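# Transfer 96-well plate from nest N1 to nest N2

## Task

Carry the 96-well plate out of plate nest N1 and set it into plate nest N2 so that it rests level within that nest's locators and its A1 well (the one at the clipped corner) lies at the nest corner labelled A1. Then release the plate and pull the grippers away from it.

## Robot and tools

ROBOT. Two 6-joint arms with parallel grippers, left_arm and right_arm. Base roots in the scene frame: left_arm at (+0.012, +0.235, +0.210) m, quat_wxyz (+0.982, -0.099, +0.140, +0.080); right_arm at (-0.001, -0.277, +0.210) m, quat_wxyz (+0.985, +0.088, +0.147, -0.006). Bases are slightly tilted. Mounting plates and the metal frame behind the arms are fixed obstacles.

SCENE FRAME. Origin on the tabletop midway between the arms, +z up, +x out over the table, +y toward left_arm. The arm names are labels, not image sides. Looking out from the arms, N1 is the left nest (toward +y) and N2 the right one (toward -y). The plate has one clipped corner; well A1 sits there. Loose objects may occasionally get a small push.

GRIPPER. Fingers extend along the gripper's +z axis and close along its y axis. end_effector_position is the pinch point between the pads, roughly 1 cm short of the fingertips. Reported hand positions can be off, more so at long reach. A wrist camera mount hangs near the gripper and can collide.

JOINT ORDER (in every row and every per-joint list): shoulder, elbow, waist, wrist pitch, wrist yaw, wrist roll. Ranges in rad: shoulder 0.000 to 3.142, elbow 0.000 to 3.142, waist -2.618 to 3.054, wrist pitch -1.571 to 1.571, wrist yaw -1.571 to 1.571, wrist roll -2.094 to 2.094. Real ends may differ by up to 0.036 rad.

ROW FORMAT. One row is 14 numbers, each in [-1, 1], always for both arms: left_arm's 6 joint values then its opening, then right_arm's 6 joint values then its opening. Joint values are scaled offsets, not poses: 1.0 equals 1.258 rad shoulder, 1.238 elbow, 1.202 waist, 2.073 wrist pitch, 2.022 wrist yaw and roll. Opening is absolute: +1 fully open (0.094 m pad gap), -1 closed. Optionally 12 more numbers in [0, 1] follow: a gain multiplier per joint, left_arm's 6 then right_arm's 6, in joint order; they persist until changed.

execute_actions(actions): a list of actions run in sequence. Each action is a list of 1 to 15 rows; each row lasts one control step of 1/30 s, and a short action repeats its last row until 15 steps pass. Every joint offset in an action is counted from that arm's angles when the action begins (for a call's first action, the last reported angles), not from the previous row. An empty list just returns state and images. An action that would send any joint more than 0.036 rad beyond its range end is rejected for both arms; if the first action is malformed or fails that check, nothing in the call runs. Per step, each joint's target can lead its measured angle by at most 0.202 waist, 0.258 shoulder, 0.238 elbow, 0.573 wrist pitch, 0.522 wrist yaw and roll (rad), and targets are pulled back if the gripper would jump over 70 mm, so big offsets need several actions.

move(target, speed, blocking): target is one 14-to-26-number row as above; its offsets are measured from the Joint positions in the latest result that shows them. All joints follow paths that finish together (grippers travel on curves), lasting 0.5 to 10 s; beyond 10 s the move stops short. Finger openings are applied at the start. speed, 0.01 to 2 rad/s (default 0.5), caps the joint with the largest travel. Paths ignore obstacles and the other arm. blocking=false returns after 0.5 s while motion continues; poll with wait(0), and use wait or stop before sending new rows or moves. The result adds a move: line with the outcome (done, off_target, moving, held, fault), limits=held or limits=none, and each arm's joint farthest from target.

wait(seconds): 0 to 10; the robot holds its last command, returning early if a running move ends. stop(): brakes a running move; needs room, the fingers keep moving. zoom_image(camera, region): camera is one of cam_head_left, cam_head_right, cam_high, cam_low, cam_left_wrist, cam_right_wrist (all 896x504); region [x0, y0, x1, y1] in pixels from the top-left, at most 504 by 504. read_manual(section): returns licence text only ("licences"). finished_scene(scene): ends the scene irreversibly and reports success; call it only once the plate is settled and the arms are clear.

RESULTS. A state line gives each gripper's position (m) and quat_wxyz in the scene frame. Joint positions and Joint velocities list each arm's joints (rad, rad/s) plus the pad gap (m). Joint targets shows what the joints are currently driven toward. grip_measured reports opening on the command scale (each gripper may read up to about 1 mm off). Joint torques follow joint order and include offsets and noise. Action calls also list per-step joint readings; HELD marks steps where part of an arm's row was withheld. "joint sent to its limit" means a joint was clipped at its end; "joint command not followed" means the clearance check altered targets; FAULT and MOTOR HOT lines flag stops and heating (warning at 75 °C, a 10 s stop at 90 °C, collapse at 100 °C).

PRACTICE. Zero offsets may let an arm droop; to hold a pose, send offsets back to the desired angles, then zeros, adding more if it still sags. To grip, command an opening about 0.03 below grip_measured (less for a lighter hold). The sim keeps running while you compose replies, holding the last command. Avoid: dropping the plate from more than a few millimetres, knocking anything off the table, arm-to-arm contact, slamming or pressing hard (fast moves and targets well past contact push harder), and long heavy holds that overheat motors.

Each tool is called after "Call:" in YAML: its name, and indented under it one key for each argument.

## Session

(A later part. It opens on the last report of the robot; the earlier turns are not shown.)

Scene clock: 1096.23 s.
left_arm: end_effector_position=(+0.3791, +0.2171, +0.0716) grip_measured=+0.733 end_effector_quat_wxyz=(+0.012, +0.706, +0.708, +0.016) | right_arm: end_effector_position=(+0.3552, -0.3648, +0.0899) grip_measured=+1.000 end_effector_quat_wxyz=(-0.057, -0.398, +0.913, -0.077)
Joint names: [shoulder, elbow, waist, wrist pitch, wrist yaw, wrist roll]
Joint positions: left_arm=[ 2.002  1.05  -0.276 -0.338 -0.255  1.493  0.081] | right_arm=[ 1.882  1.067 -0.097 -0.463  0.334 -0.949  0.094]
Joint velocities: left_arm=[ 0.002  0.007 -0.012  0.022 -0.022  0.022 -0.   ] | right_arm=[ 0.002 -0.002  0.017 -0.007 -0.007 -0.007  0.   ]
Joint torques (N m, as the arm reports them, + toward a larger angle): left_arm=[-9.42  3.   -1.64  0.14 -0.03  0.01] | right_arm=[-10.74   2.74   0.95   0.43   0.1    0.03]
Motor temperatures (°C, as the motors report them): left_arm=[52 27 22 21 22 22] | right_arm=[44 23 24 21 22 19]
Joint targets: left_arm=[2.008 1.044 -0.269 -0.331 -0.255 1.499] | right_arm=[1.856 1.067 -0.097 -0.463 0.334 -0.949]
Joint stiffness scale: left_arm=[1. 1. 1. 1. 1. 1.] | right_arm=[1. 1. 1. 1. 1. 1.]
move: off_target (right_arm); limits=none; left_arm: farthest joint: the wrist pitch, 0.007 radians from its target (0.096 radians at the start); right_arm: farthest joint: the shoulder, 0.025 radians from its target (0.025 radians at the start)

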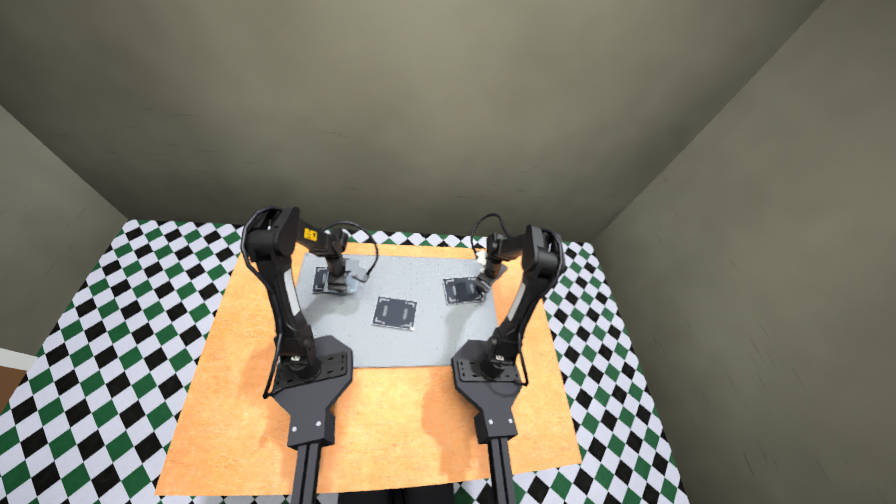

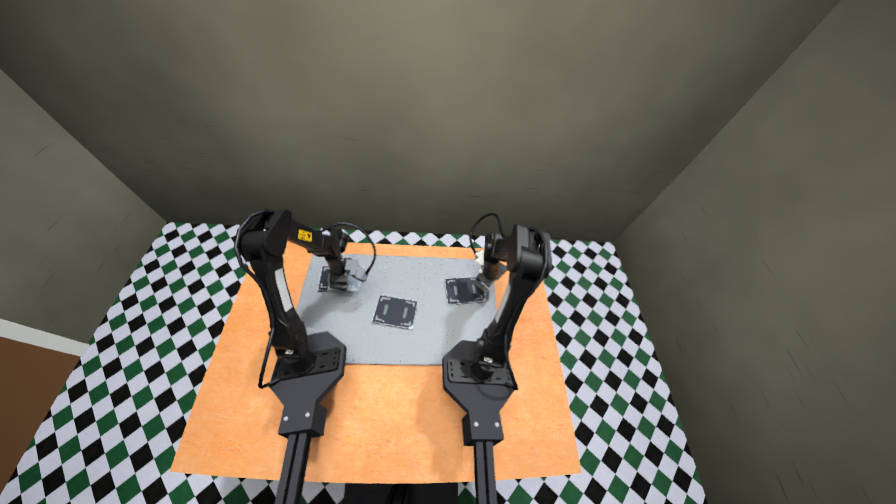

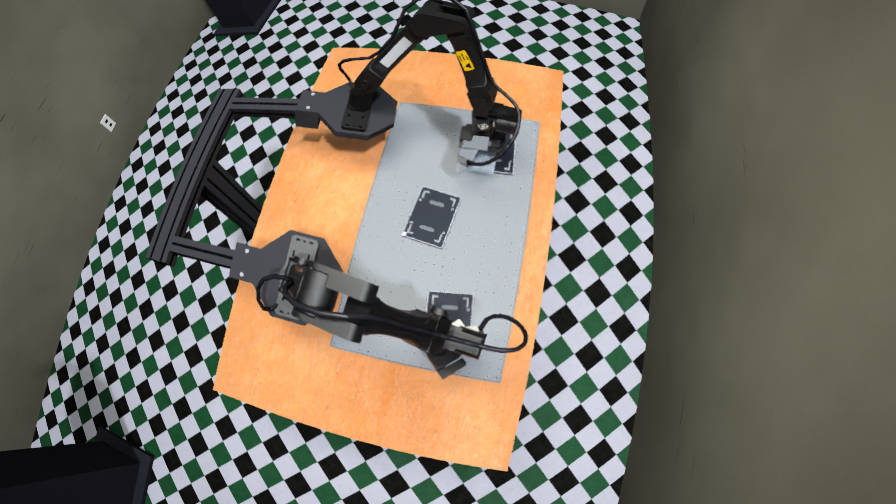

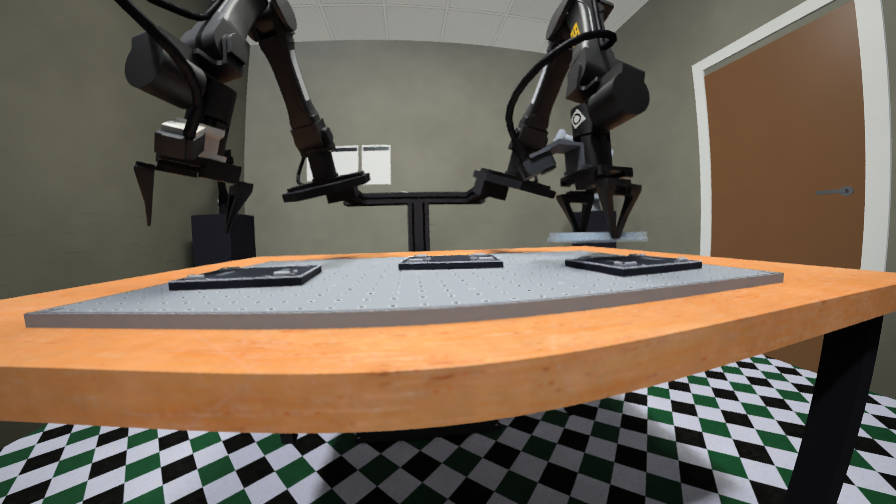

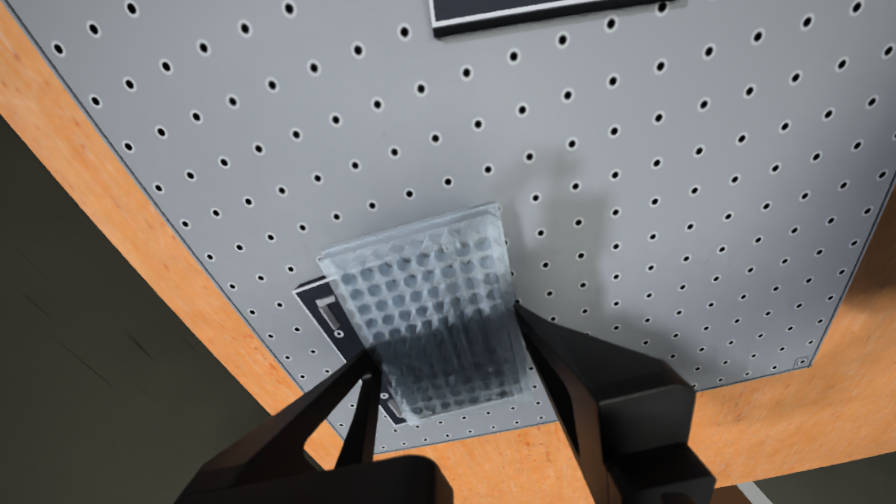

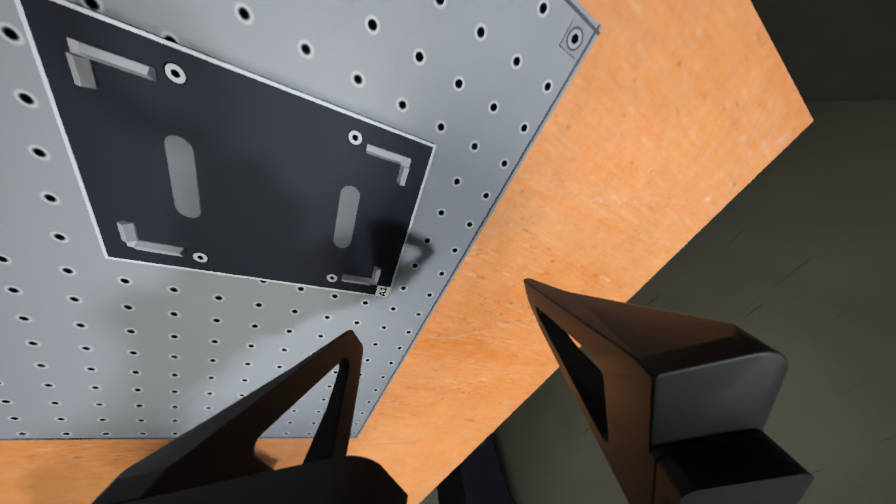

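Call:
zoom_image:
  camera: "cam_left_wrist"
  region: [260, 240, 460, 450]

Call:
zoom_image:
  camera: "cam_high"
  region: [440, 100, 560, 190]

Call:
zoom_image:
  camera: "cam_head_left"
  region: [290, 240, 400, 320]

Region (260, 240, 460, 450) of cam_left_wrist's 896x504 image, scaled by 2.400, with more detail than that image has; it fills the left 480 columns of this view, and the rest is white.

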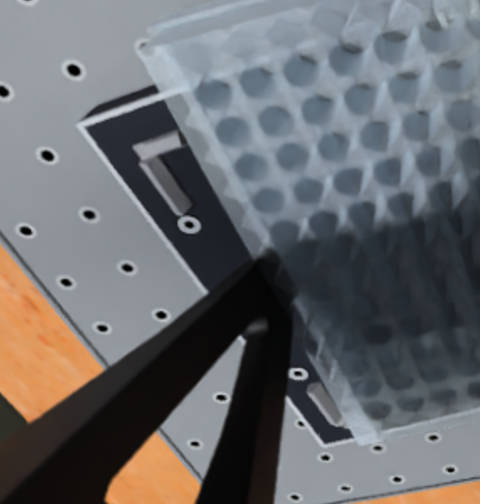

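Region (440, 100, 560, 190) of cam_high's 896x504 image, scaled by 4.200, with more detail than that image has; it fills the top 378 rows of this view, and the rest is white.

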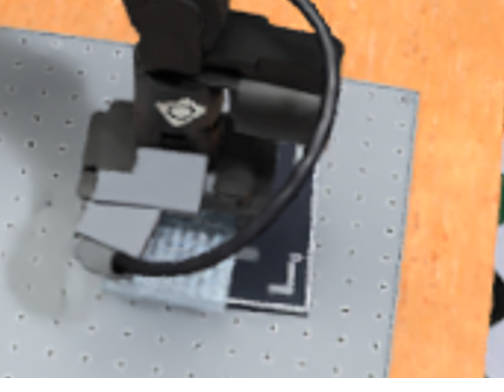

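Region (290, 240, 400, 320) of cam_head_left's 896x504 image, scaled by 4.582, with more detail than that image has; it fills the top 367 rows of this view, and the rest is white.

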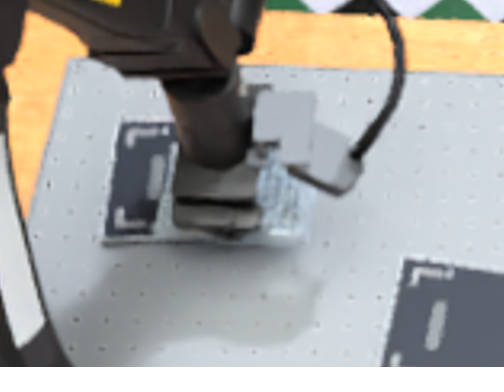

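Call:
move:
  target: [0.0366,0.1276,0.084,-0.0492,0.0257,0.041,0.70,-0.02,0,0,0,0,0,1]
  speed: 0.15

Call:
zoom_image:
  camera: "cam_left_wrist"
  region: [250, 150, 620, 460]

Call:
zoom_image:
  camera: "cam_low"
  region: [520, 170, 740, 300]

Scene clock: 1179.03 s.
left_arm: end_effector_position=(+0.4067, +0.2506, +0.0721) grip_measured=+0.733 end_effector_quat_wxyz=(+0.010, +0.700, +0.714, +0.012) | right_arm: end_effector_position=(+0.3552, -0.3648, +0.0899) grip_measured=+1.000 end_effector_quat_wxyz=(-0.057, -0.398, +0.913, -0.077)
Joint names: [shoulder, elbow, waist, wrist pitch, wrist yaw, wrist roll]
Joint positions: left_arm=[ 2.039  1.184 -0.18  -0.42  -0.224  1.57   0.081] | right_arm=[ 1.882  1.067 -0.097 -0.463  0.334 -0.949  0.094]
Joint velocities: left_arm=[ 0.012  0.007 -0.012 -0.037  0.037 -0.051  0.   ] | right_arm=[ 0.012  0.017  0.007  0.007 -0.066  0.022  0.   ]
Joint torques (N m, as the arm reports them, + toward a larger angle): left_arm=[-10.03   5.77  -1.72  -0.12   0.2    0.  ] | right_arm=[-10.75   2.73   0.97   0.44   0.12   0.02]
Motor temperatures (°C, as the motors report them): left_arm=[47 26 22 21 22 22] | right_arm=[44 23 24 21 22 19]
Joint targets: left_arm=[2.048 1.208 -0.175 -0.440 -0.203 1.576] | right_arm=[1.856 1.067 -0.097 -0.463 0.334 -0.949]
Joint stiffness scale: left_arm=[1. 1. 1. 1. 1. 1.] | right_arm=[1. 1. 1. 1. 1. 1.]
move: off_target (left_arm, right_arm); limits=none; left_arm: farthest joint: the elbow, 0.024 radians from its target (0.158 radians at the start); right_arm: farthest joint: the shoulder, 0.025 radians from its target (0.025 radians at the start)

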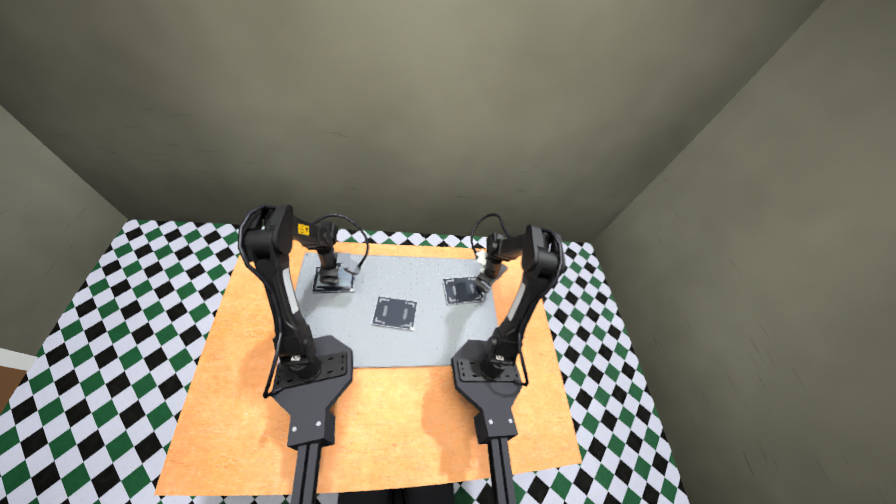

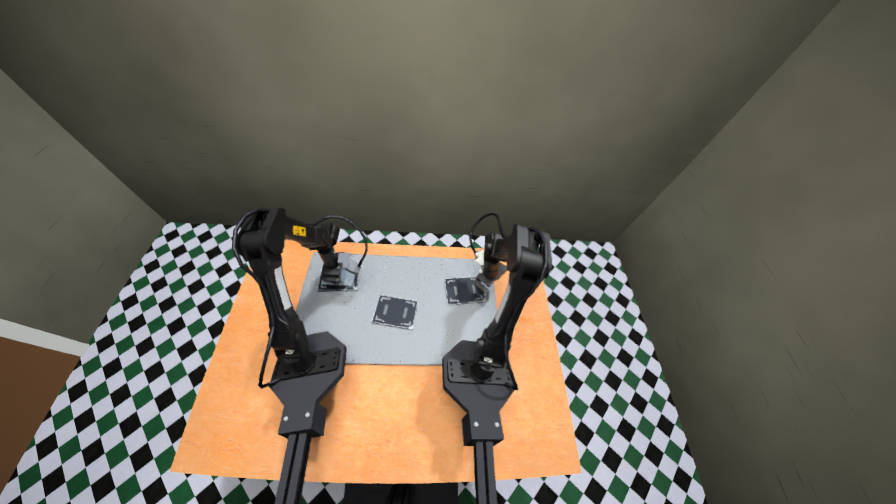

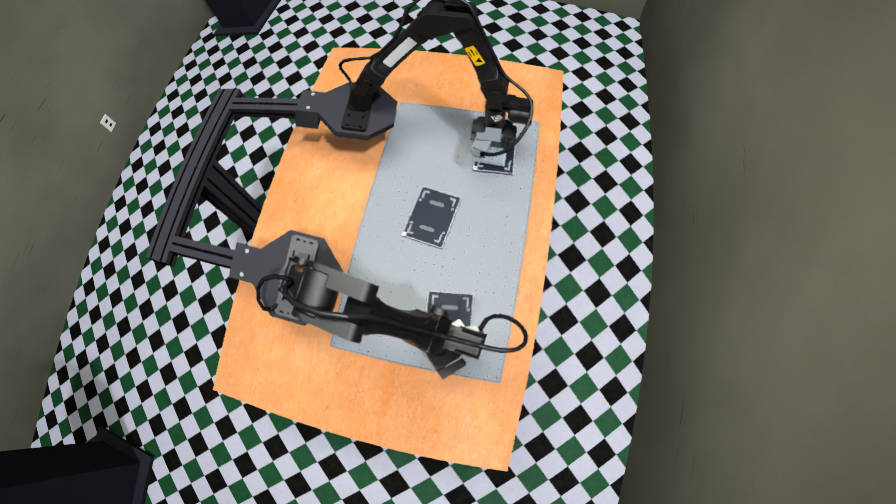

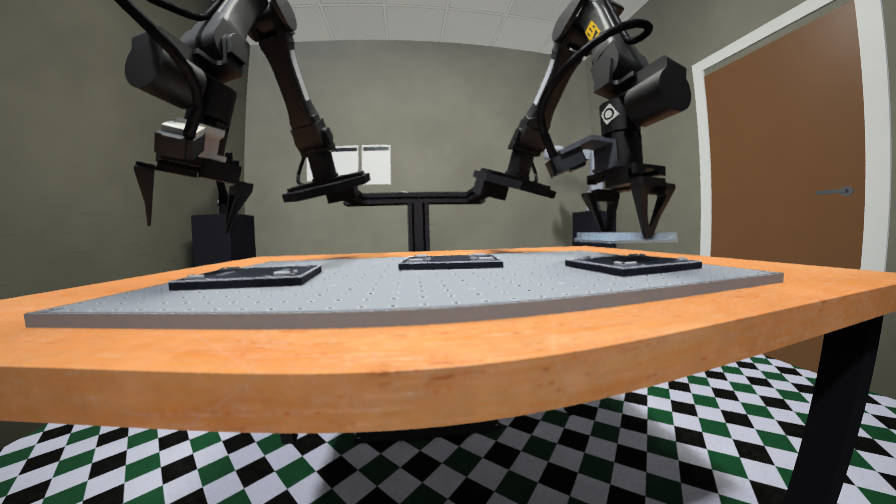

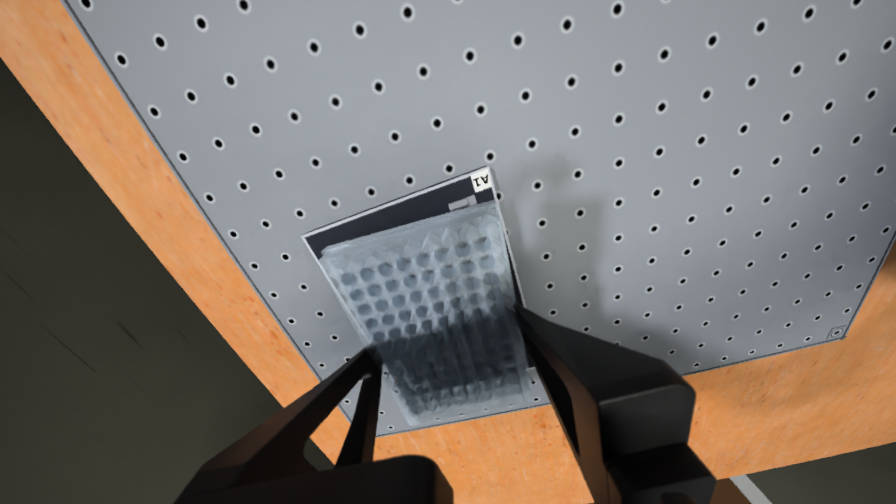

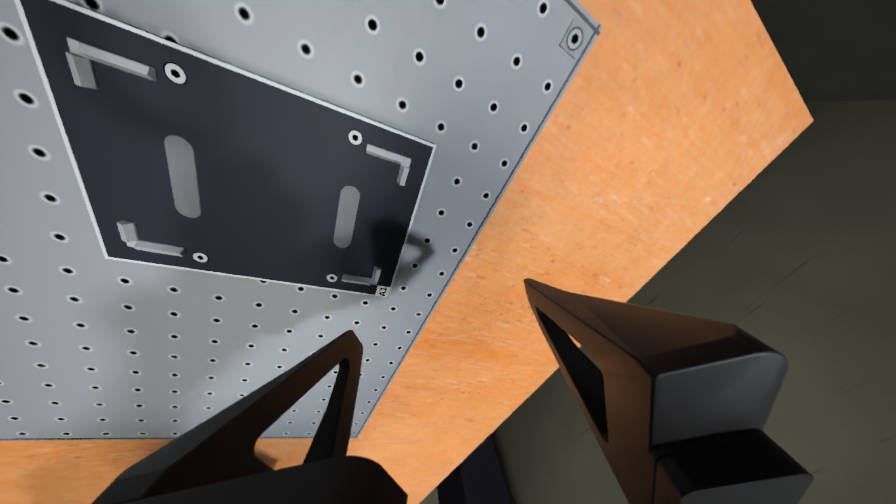

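Region (250, 150, 620, 460) of cam_left_wrist's 896x504 image, scaled by 1.362, with more detail than that image has; it fills the top 422 rows of this view, and the rest is white.

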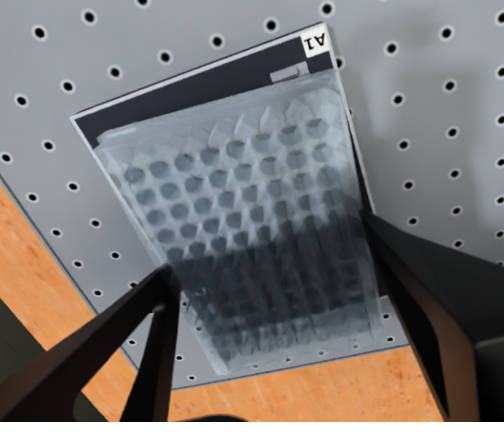

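Region (520, 170, 740, 300) of cam_low's 896x504 image, scaled by 2.291, with more detail than that image has; it fills the top 298 rows of this view, and the rest is white.

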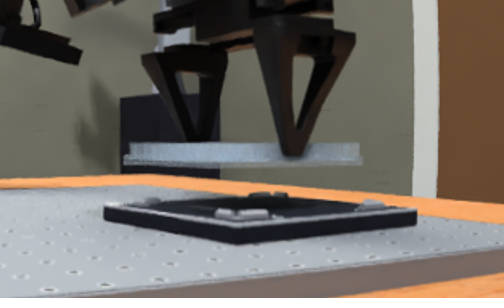

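Call:
zoom_image:
  camera: "cam_left_wrist"
  region: [290, 150, 550, 330]

Call:
zoom_image:
  camera: "cam_high"
  region: [450, 110, 550, 190]

Region (290, 150, 550, 330) of cam_left_wrist's 896x504 image, scaled by 1.938, with more detail than that image has; it fills the top 349 rows of this view, and the rest is white.

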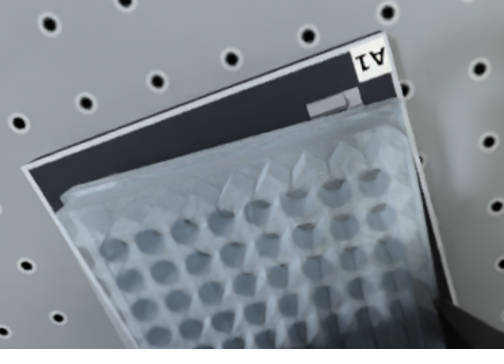

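Region (450, 110, 550, 190) of cam_high's 896x504 image, scaled by 5.040, with more detail than that image has; it fills the top 403 rows of this view, and the rest is white.

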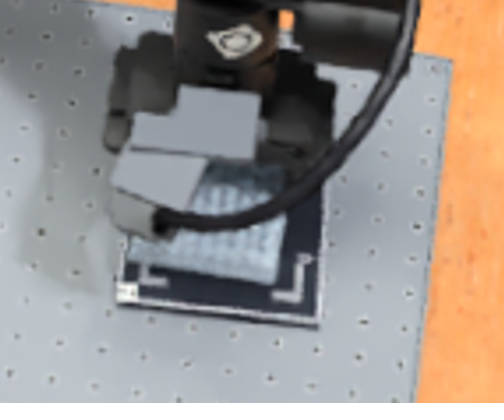

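Call:
move:
  target: [0.031,0.0388,0.01,-0.005,0.005,-0.034,0.70,-0.02,0,0,0,0,0,1]
  speed: 0.08

Call:
zoom_image:
  camera: "cam_left_wrist"
  region: [290, 150, 550, 330]

Call:
zoom_image:
  camera: "cam_low"
  region: [540, 190, 730, 300]

Scene clock: 1218.30 s.
left_arm: end_effector_position=(+0.4088, +0.2516, +0.0648) grip_measured=+0.733 end_effector_quat_wxyz=(+0.006, +0.676, +0.737, +0.008) | right_arm: end_effector_position=(+0.3552, -0.3648, +0.0899) grip_measured=+1.000 end_effector_quat_wxyz=(-0.057, -0.398, +0.913, -0.077)
Joint names: [shoulder, elbow, waist, wrist pitch, wrist yaw, wrist roll]
Joint positions: left_arm=[ 2.07   1.208 -0.173 -0.421 -0.224  1.507  0.081] | right_arm=[ 1.882  1.067 -0.097 -0.463  0.334 -0.949  0.094]
Joint velocities: left_arm=[-0.007 -0.002 -0.007  0.007 -0.037 -0.081 -0.   ] | right_arm=[ 0.012 -0.017 -0.012 -0.066 -0.007 -0.022  0.   ]
Joint torques (N m, as the arm reports them, + toward a larger angle): left_arm=[-10.31   5.75  -1.73  -0.04   0.08  -0.07] | right_arm=[-10.75   2.75   0.95   0.44   0.12   0.02]
Motor temperatures (°C, as the motors report them): left_arm=[48 27 22 20 22 22] | right_arm=[44 22 24 21 22 19]
Joint targets: left_arm=[2.078 1.232 -0.167 -0.430 -0.214 1.501] | right_arm=[1.856 1.067 -0.097 -0.463 0.334 -0.949]
Joint stiffness scale: left_arm=[1. 1. 1. 1. 1. 1.] | right_arm=[1. 1. 1. 1. 1. 1.]
move: off_target (left_arm, right_arm); limits=none; left_arm: farthest joint: the elbow, 0.024 radians from its target (0.048 radians at the start); right_arm: farthest joint: the shoulder, 0.025 radians from its target (0.025 radians at the start)

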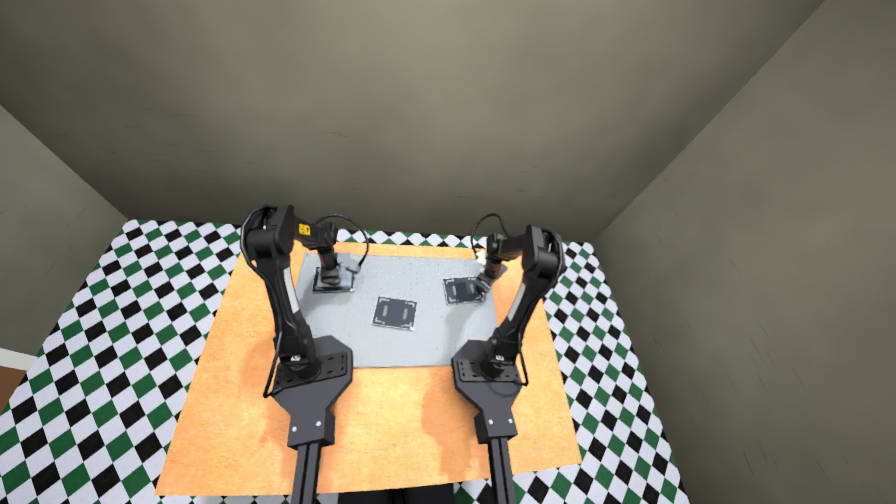

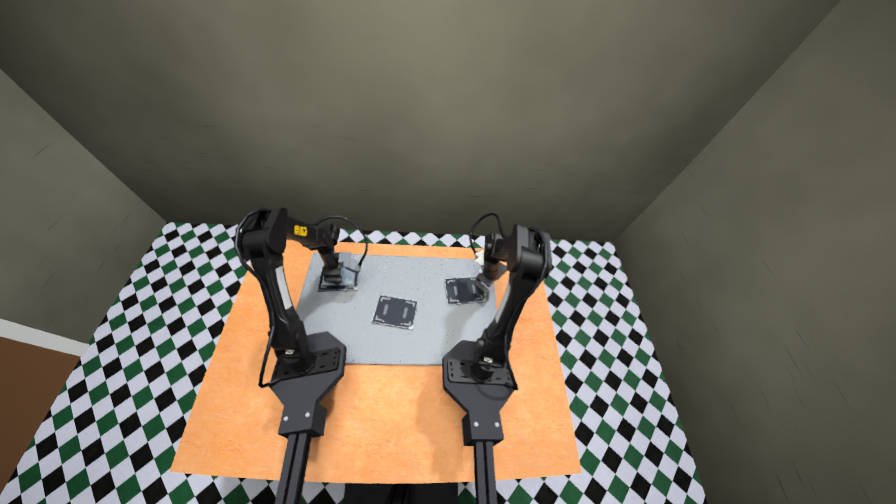

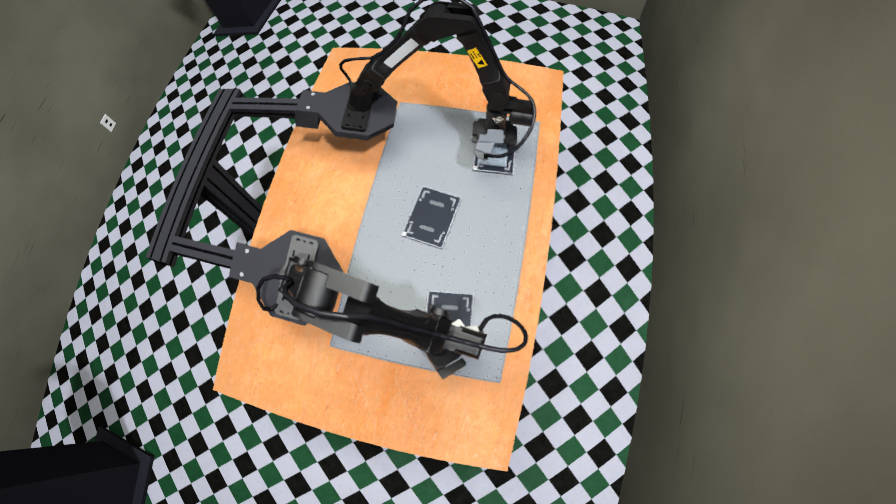

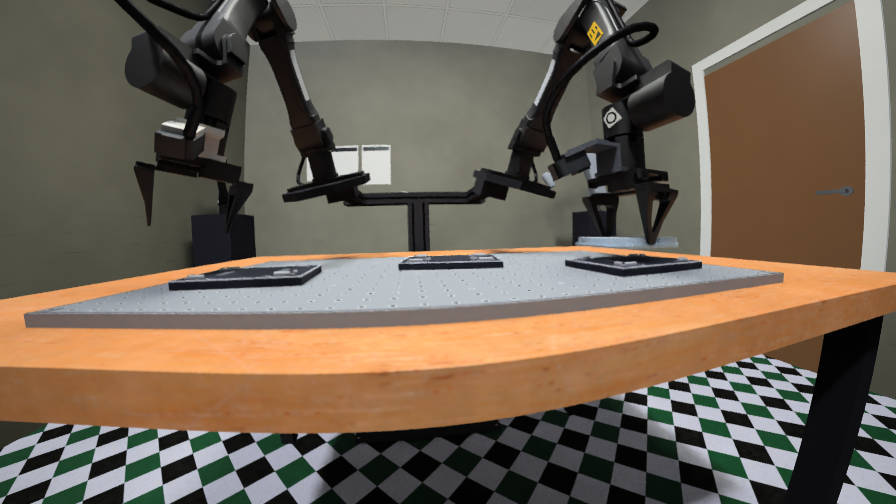

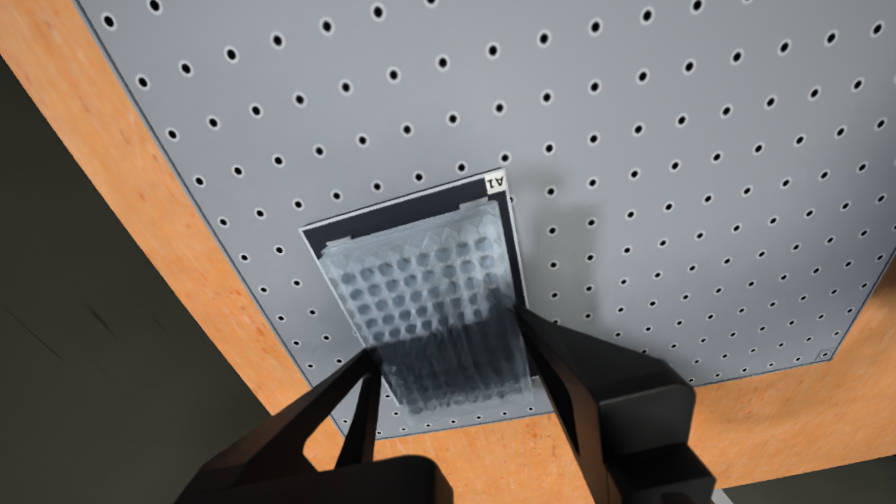

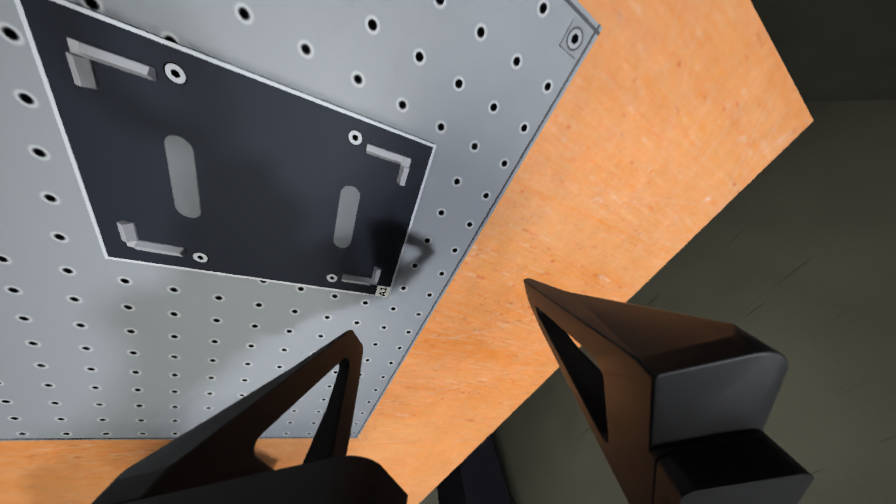

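Region (290, 150, 550, 330) of cam_left_wrist's 896x504 image, scaled by 1.938, with more detail than that image has; it fills the top 349 rows of this view, and the rest is white.

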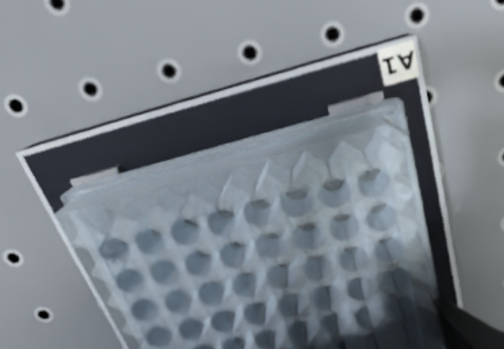

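Region (540, 190, 730, 300) of cam_low's 896x504 image, scaled by 2.653, with more detail than that image has; it fills the top 292 rows of this view, and the rest is white.

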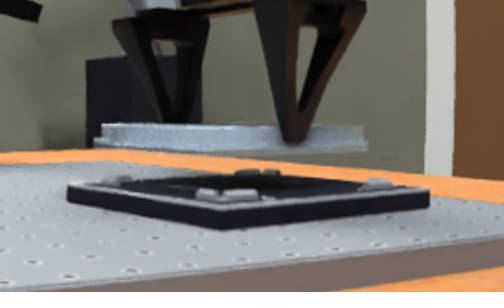

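Call:
move:
  target: [0.0207,0.0318,0.0166,-0.004,0.005,0.01,0.70,-0.02,0,0,0,0,0,1]
  speed: 0.05

Call:
zoom_image:
  camera: "cam_left_wrist"
  region: [290, 150, 550, 330]

Call:
zoom_image:
  camera: "cam_low"
  region: [540, 190, 730, 300]

Scene clock: 1273.00 s.
left_arm: end_effector_position=(+0.4094, +0.2561, +0.0591) grip_measured=+0.733 end_effector_quat_wxyz=(+0.002, +0.677, +0.736, +0.006) | right_arm: end_effector_position=(+0.3552, -0.3648, +0.0899) grip_measured=+1.000 end_effector_quat_wxyz=(-0.057, -0.398, +0.913, -0.077)
Joint names: [shoulder, elbow, waist, wrist pitch, wrist yaw, wrist roll]
Joint positions: left_arm=[ 2.091  1.223 -0.16  -0.422 -0.224  1.521  0.081] | right_arm=[ 1.882  1.067 -0.097 -0.463  0.334 -0.949  0.094]
Joint velocities: left_arm=[-0.022 -0.017  0.002 -0.051 -0.037  0.007 -0.   ] | right_arm=[ 0.012 -0.027 -0.017 -0.022 -0.007  0.022  0.   ]
Joint torques (N m, as the arm reports them, + toward a larger angle): left_arm=[-10.69   5.66  -1.59  -0.04   0.08   0.02] | right_arm=[-10.72   2.76   0.95   0.44   0.12   0.02]
Motor temperatures (°C, as the motors report them): left_arm=[48 27 22 20 22 22] | right_arm=[44 22 24 21 22 19]
Joint targets: left_arm=[2.096 1.247 -0.154 -0.430 -0.214 1.528] | right_arm=[1.856 1.067 -0.097 -0.463 0.334 -0.949]
Joint stiffness scale: left_arm=[1. 1. 1. 1. 1. 1.] | right_arm=[1. 1. 1. 1. 1. 1.]
move: off_target (left_arm, right_arm); limits=none; left_arm: farthest joint: the elbow, 0.025 radians from its target (0.040 radians at the start); right_arm: farthest joint: the shoulder, 0.025 radians from its target (0.025 radians at the start)

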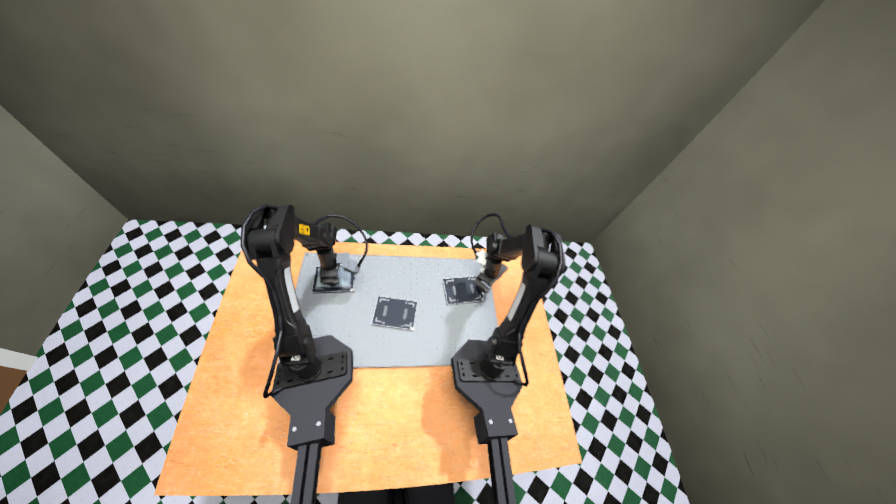

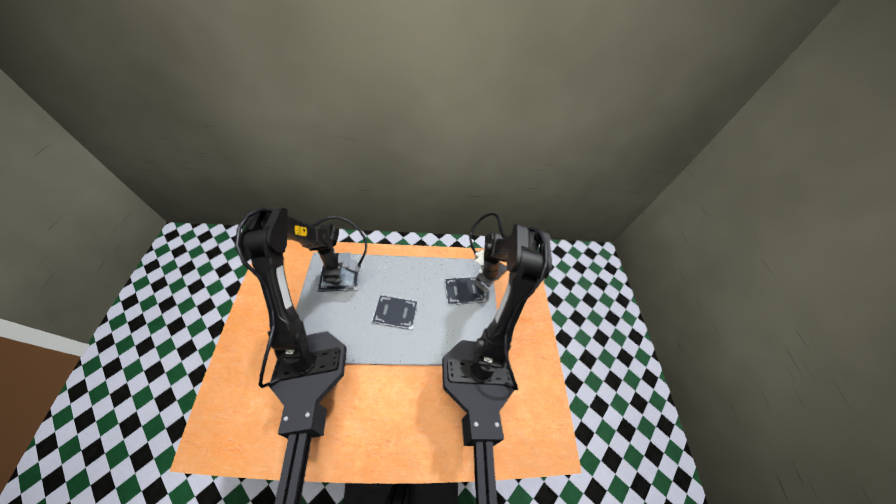

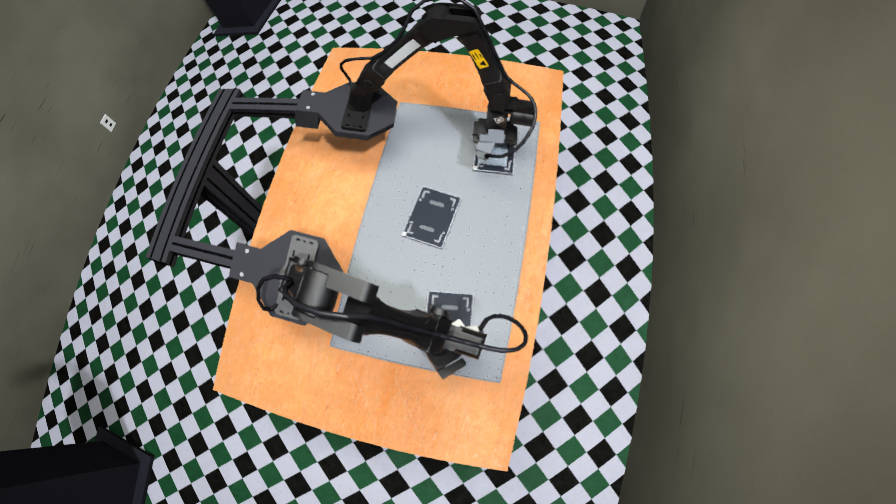

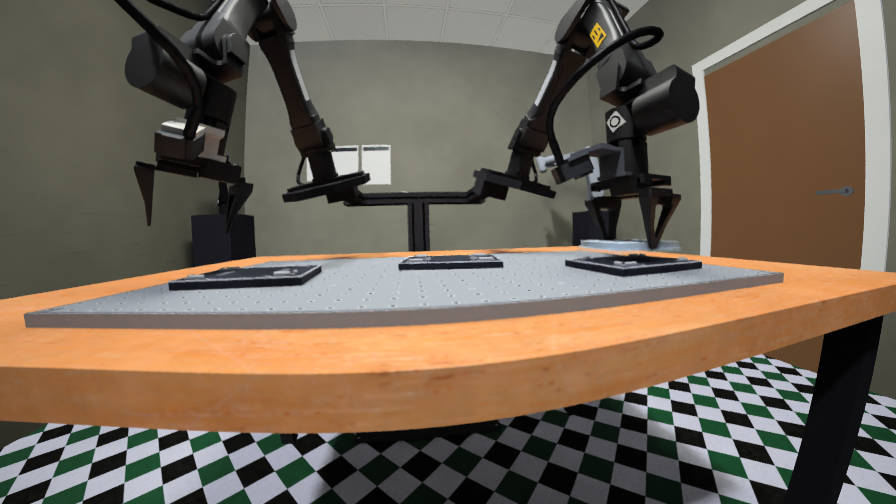

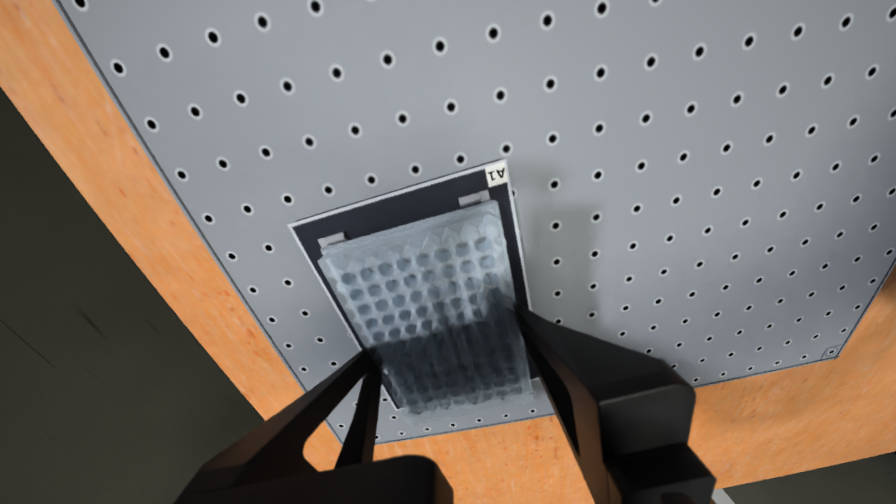

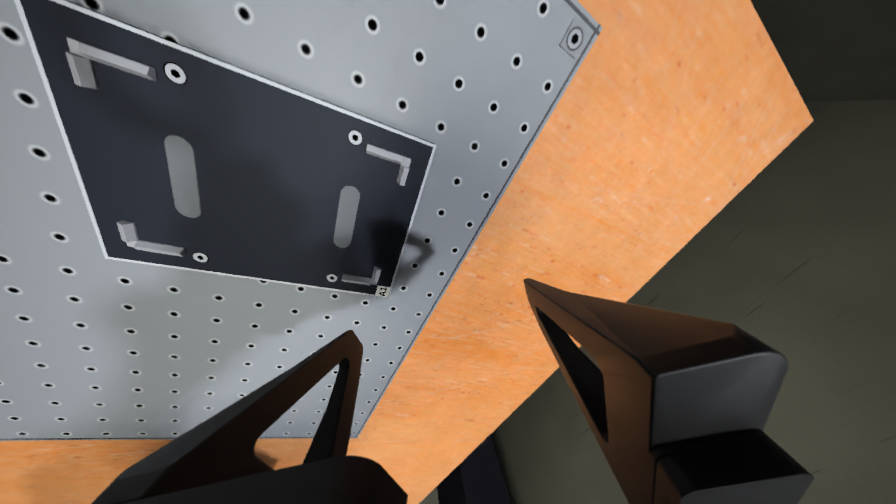

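Region (290, 150, 550, 330) of cam_left_wrist's 896x504 image, scaled by 1.938, with more detail than that image has; it fills the top 349 rows of this view, and the rest is white.

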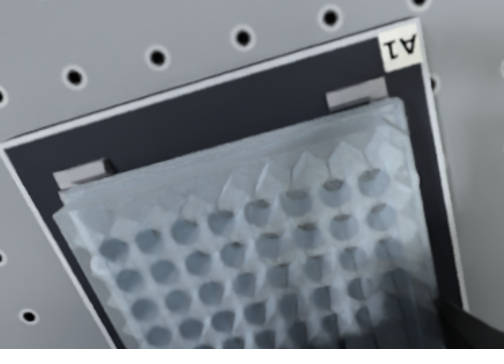

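Region (540, 190, 730, 300) of cam_low's 896x504 image, scaled by 2.653, with more detail than that image has; it fills the top 292 rows of this view, and the rest is white.

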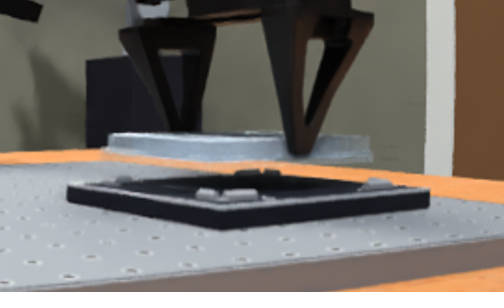

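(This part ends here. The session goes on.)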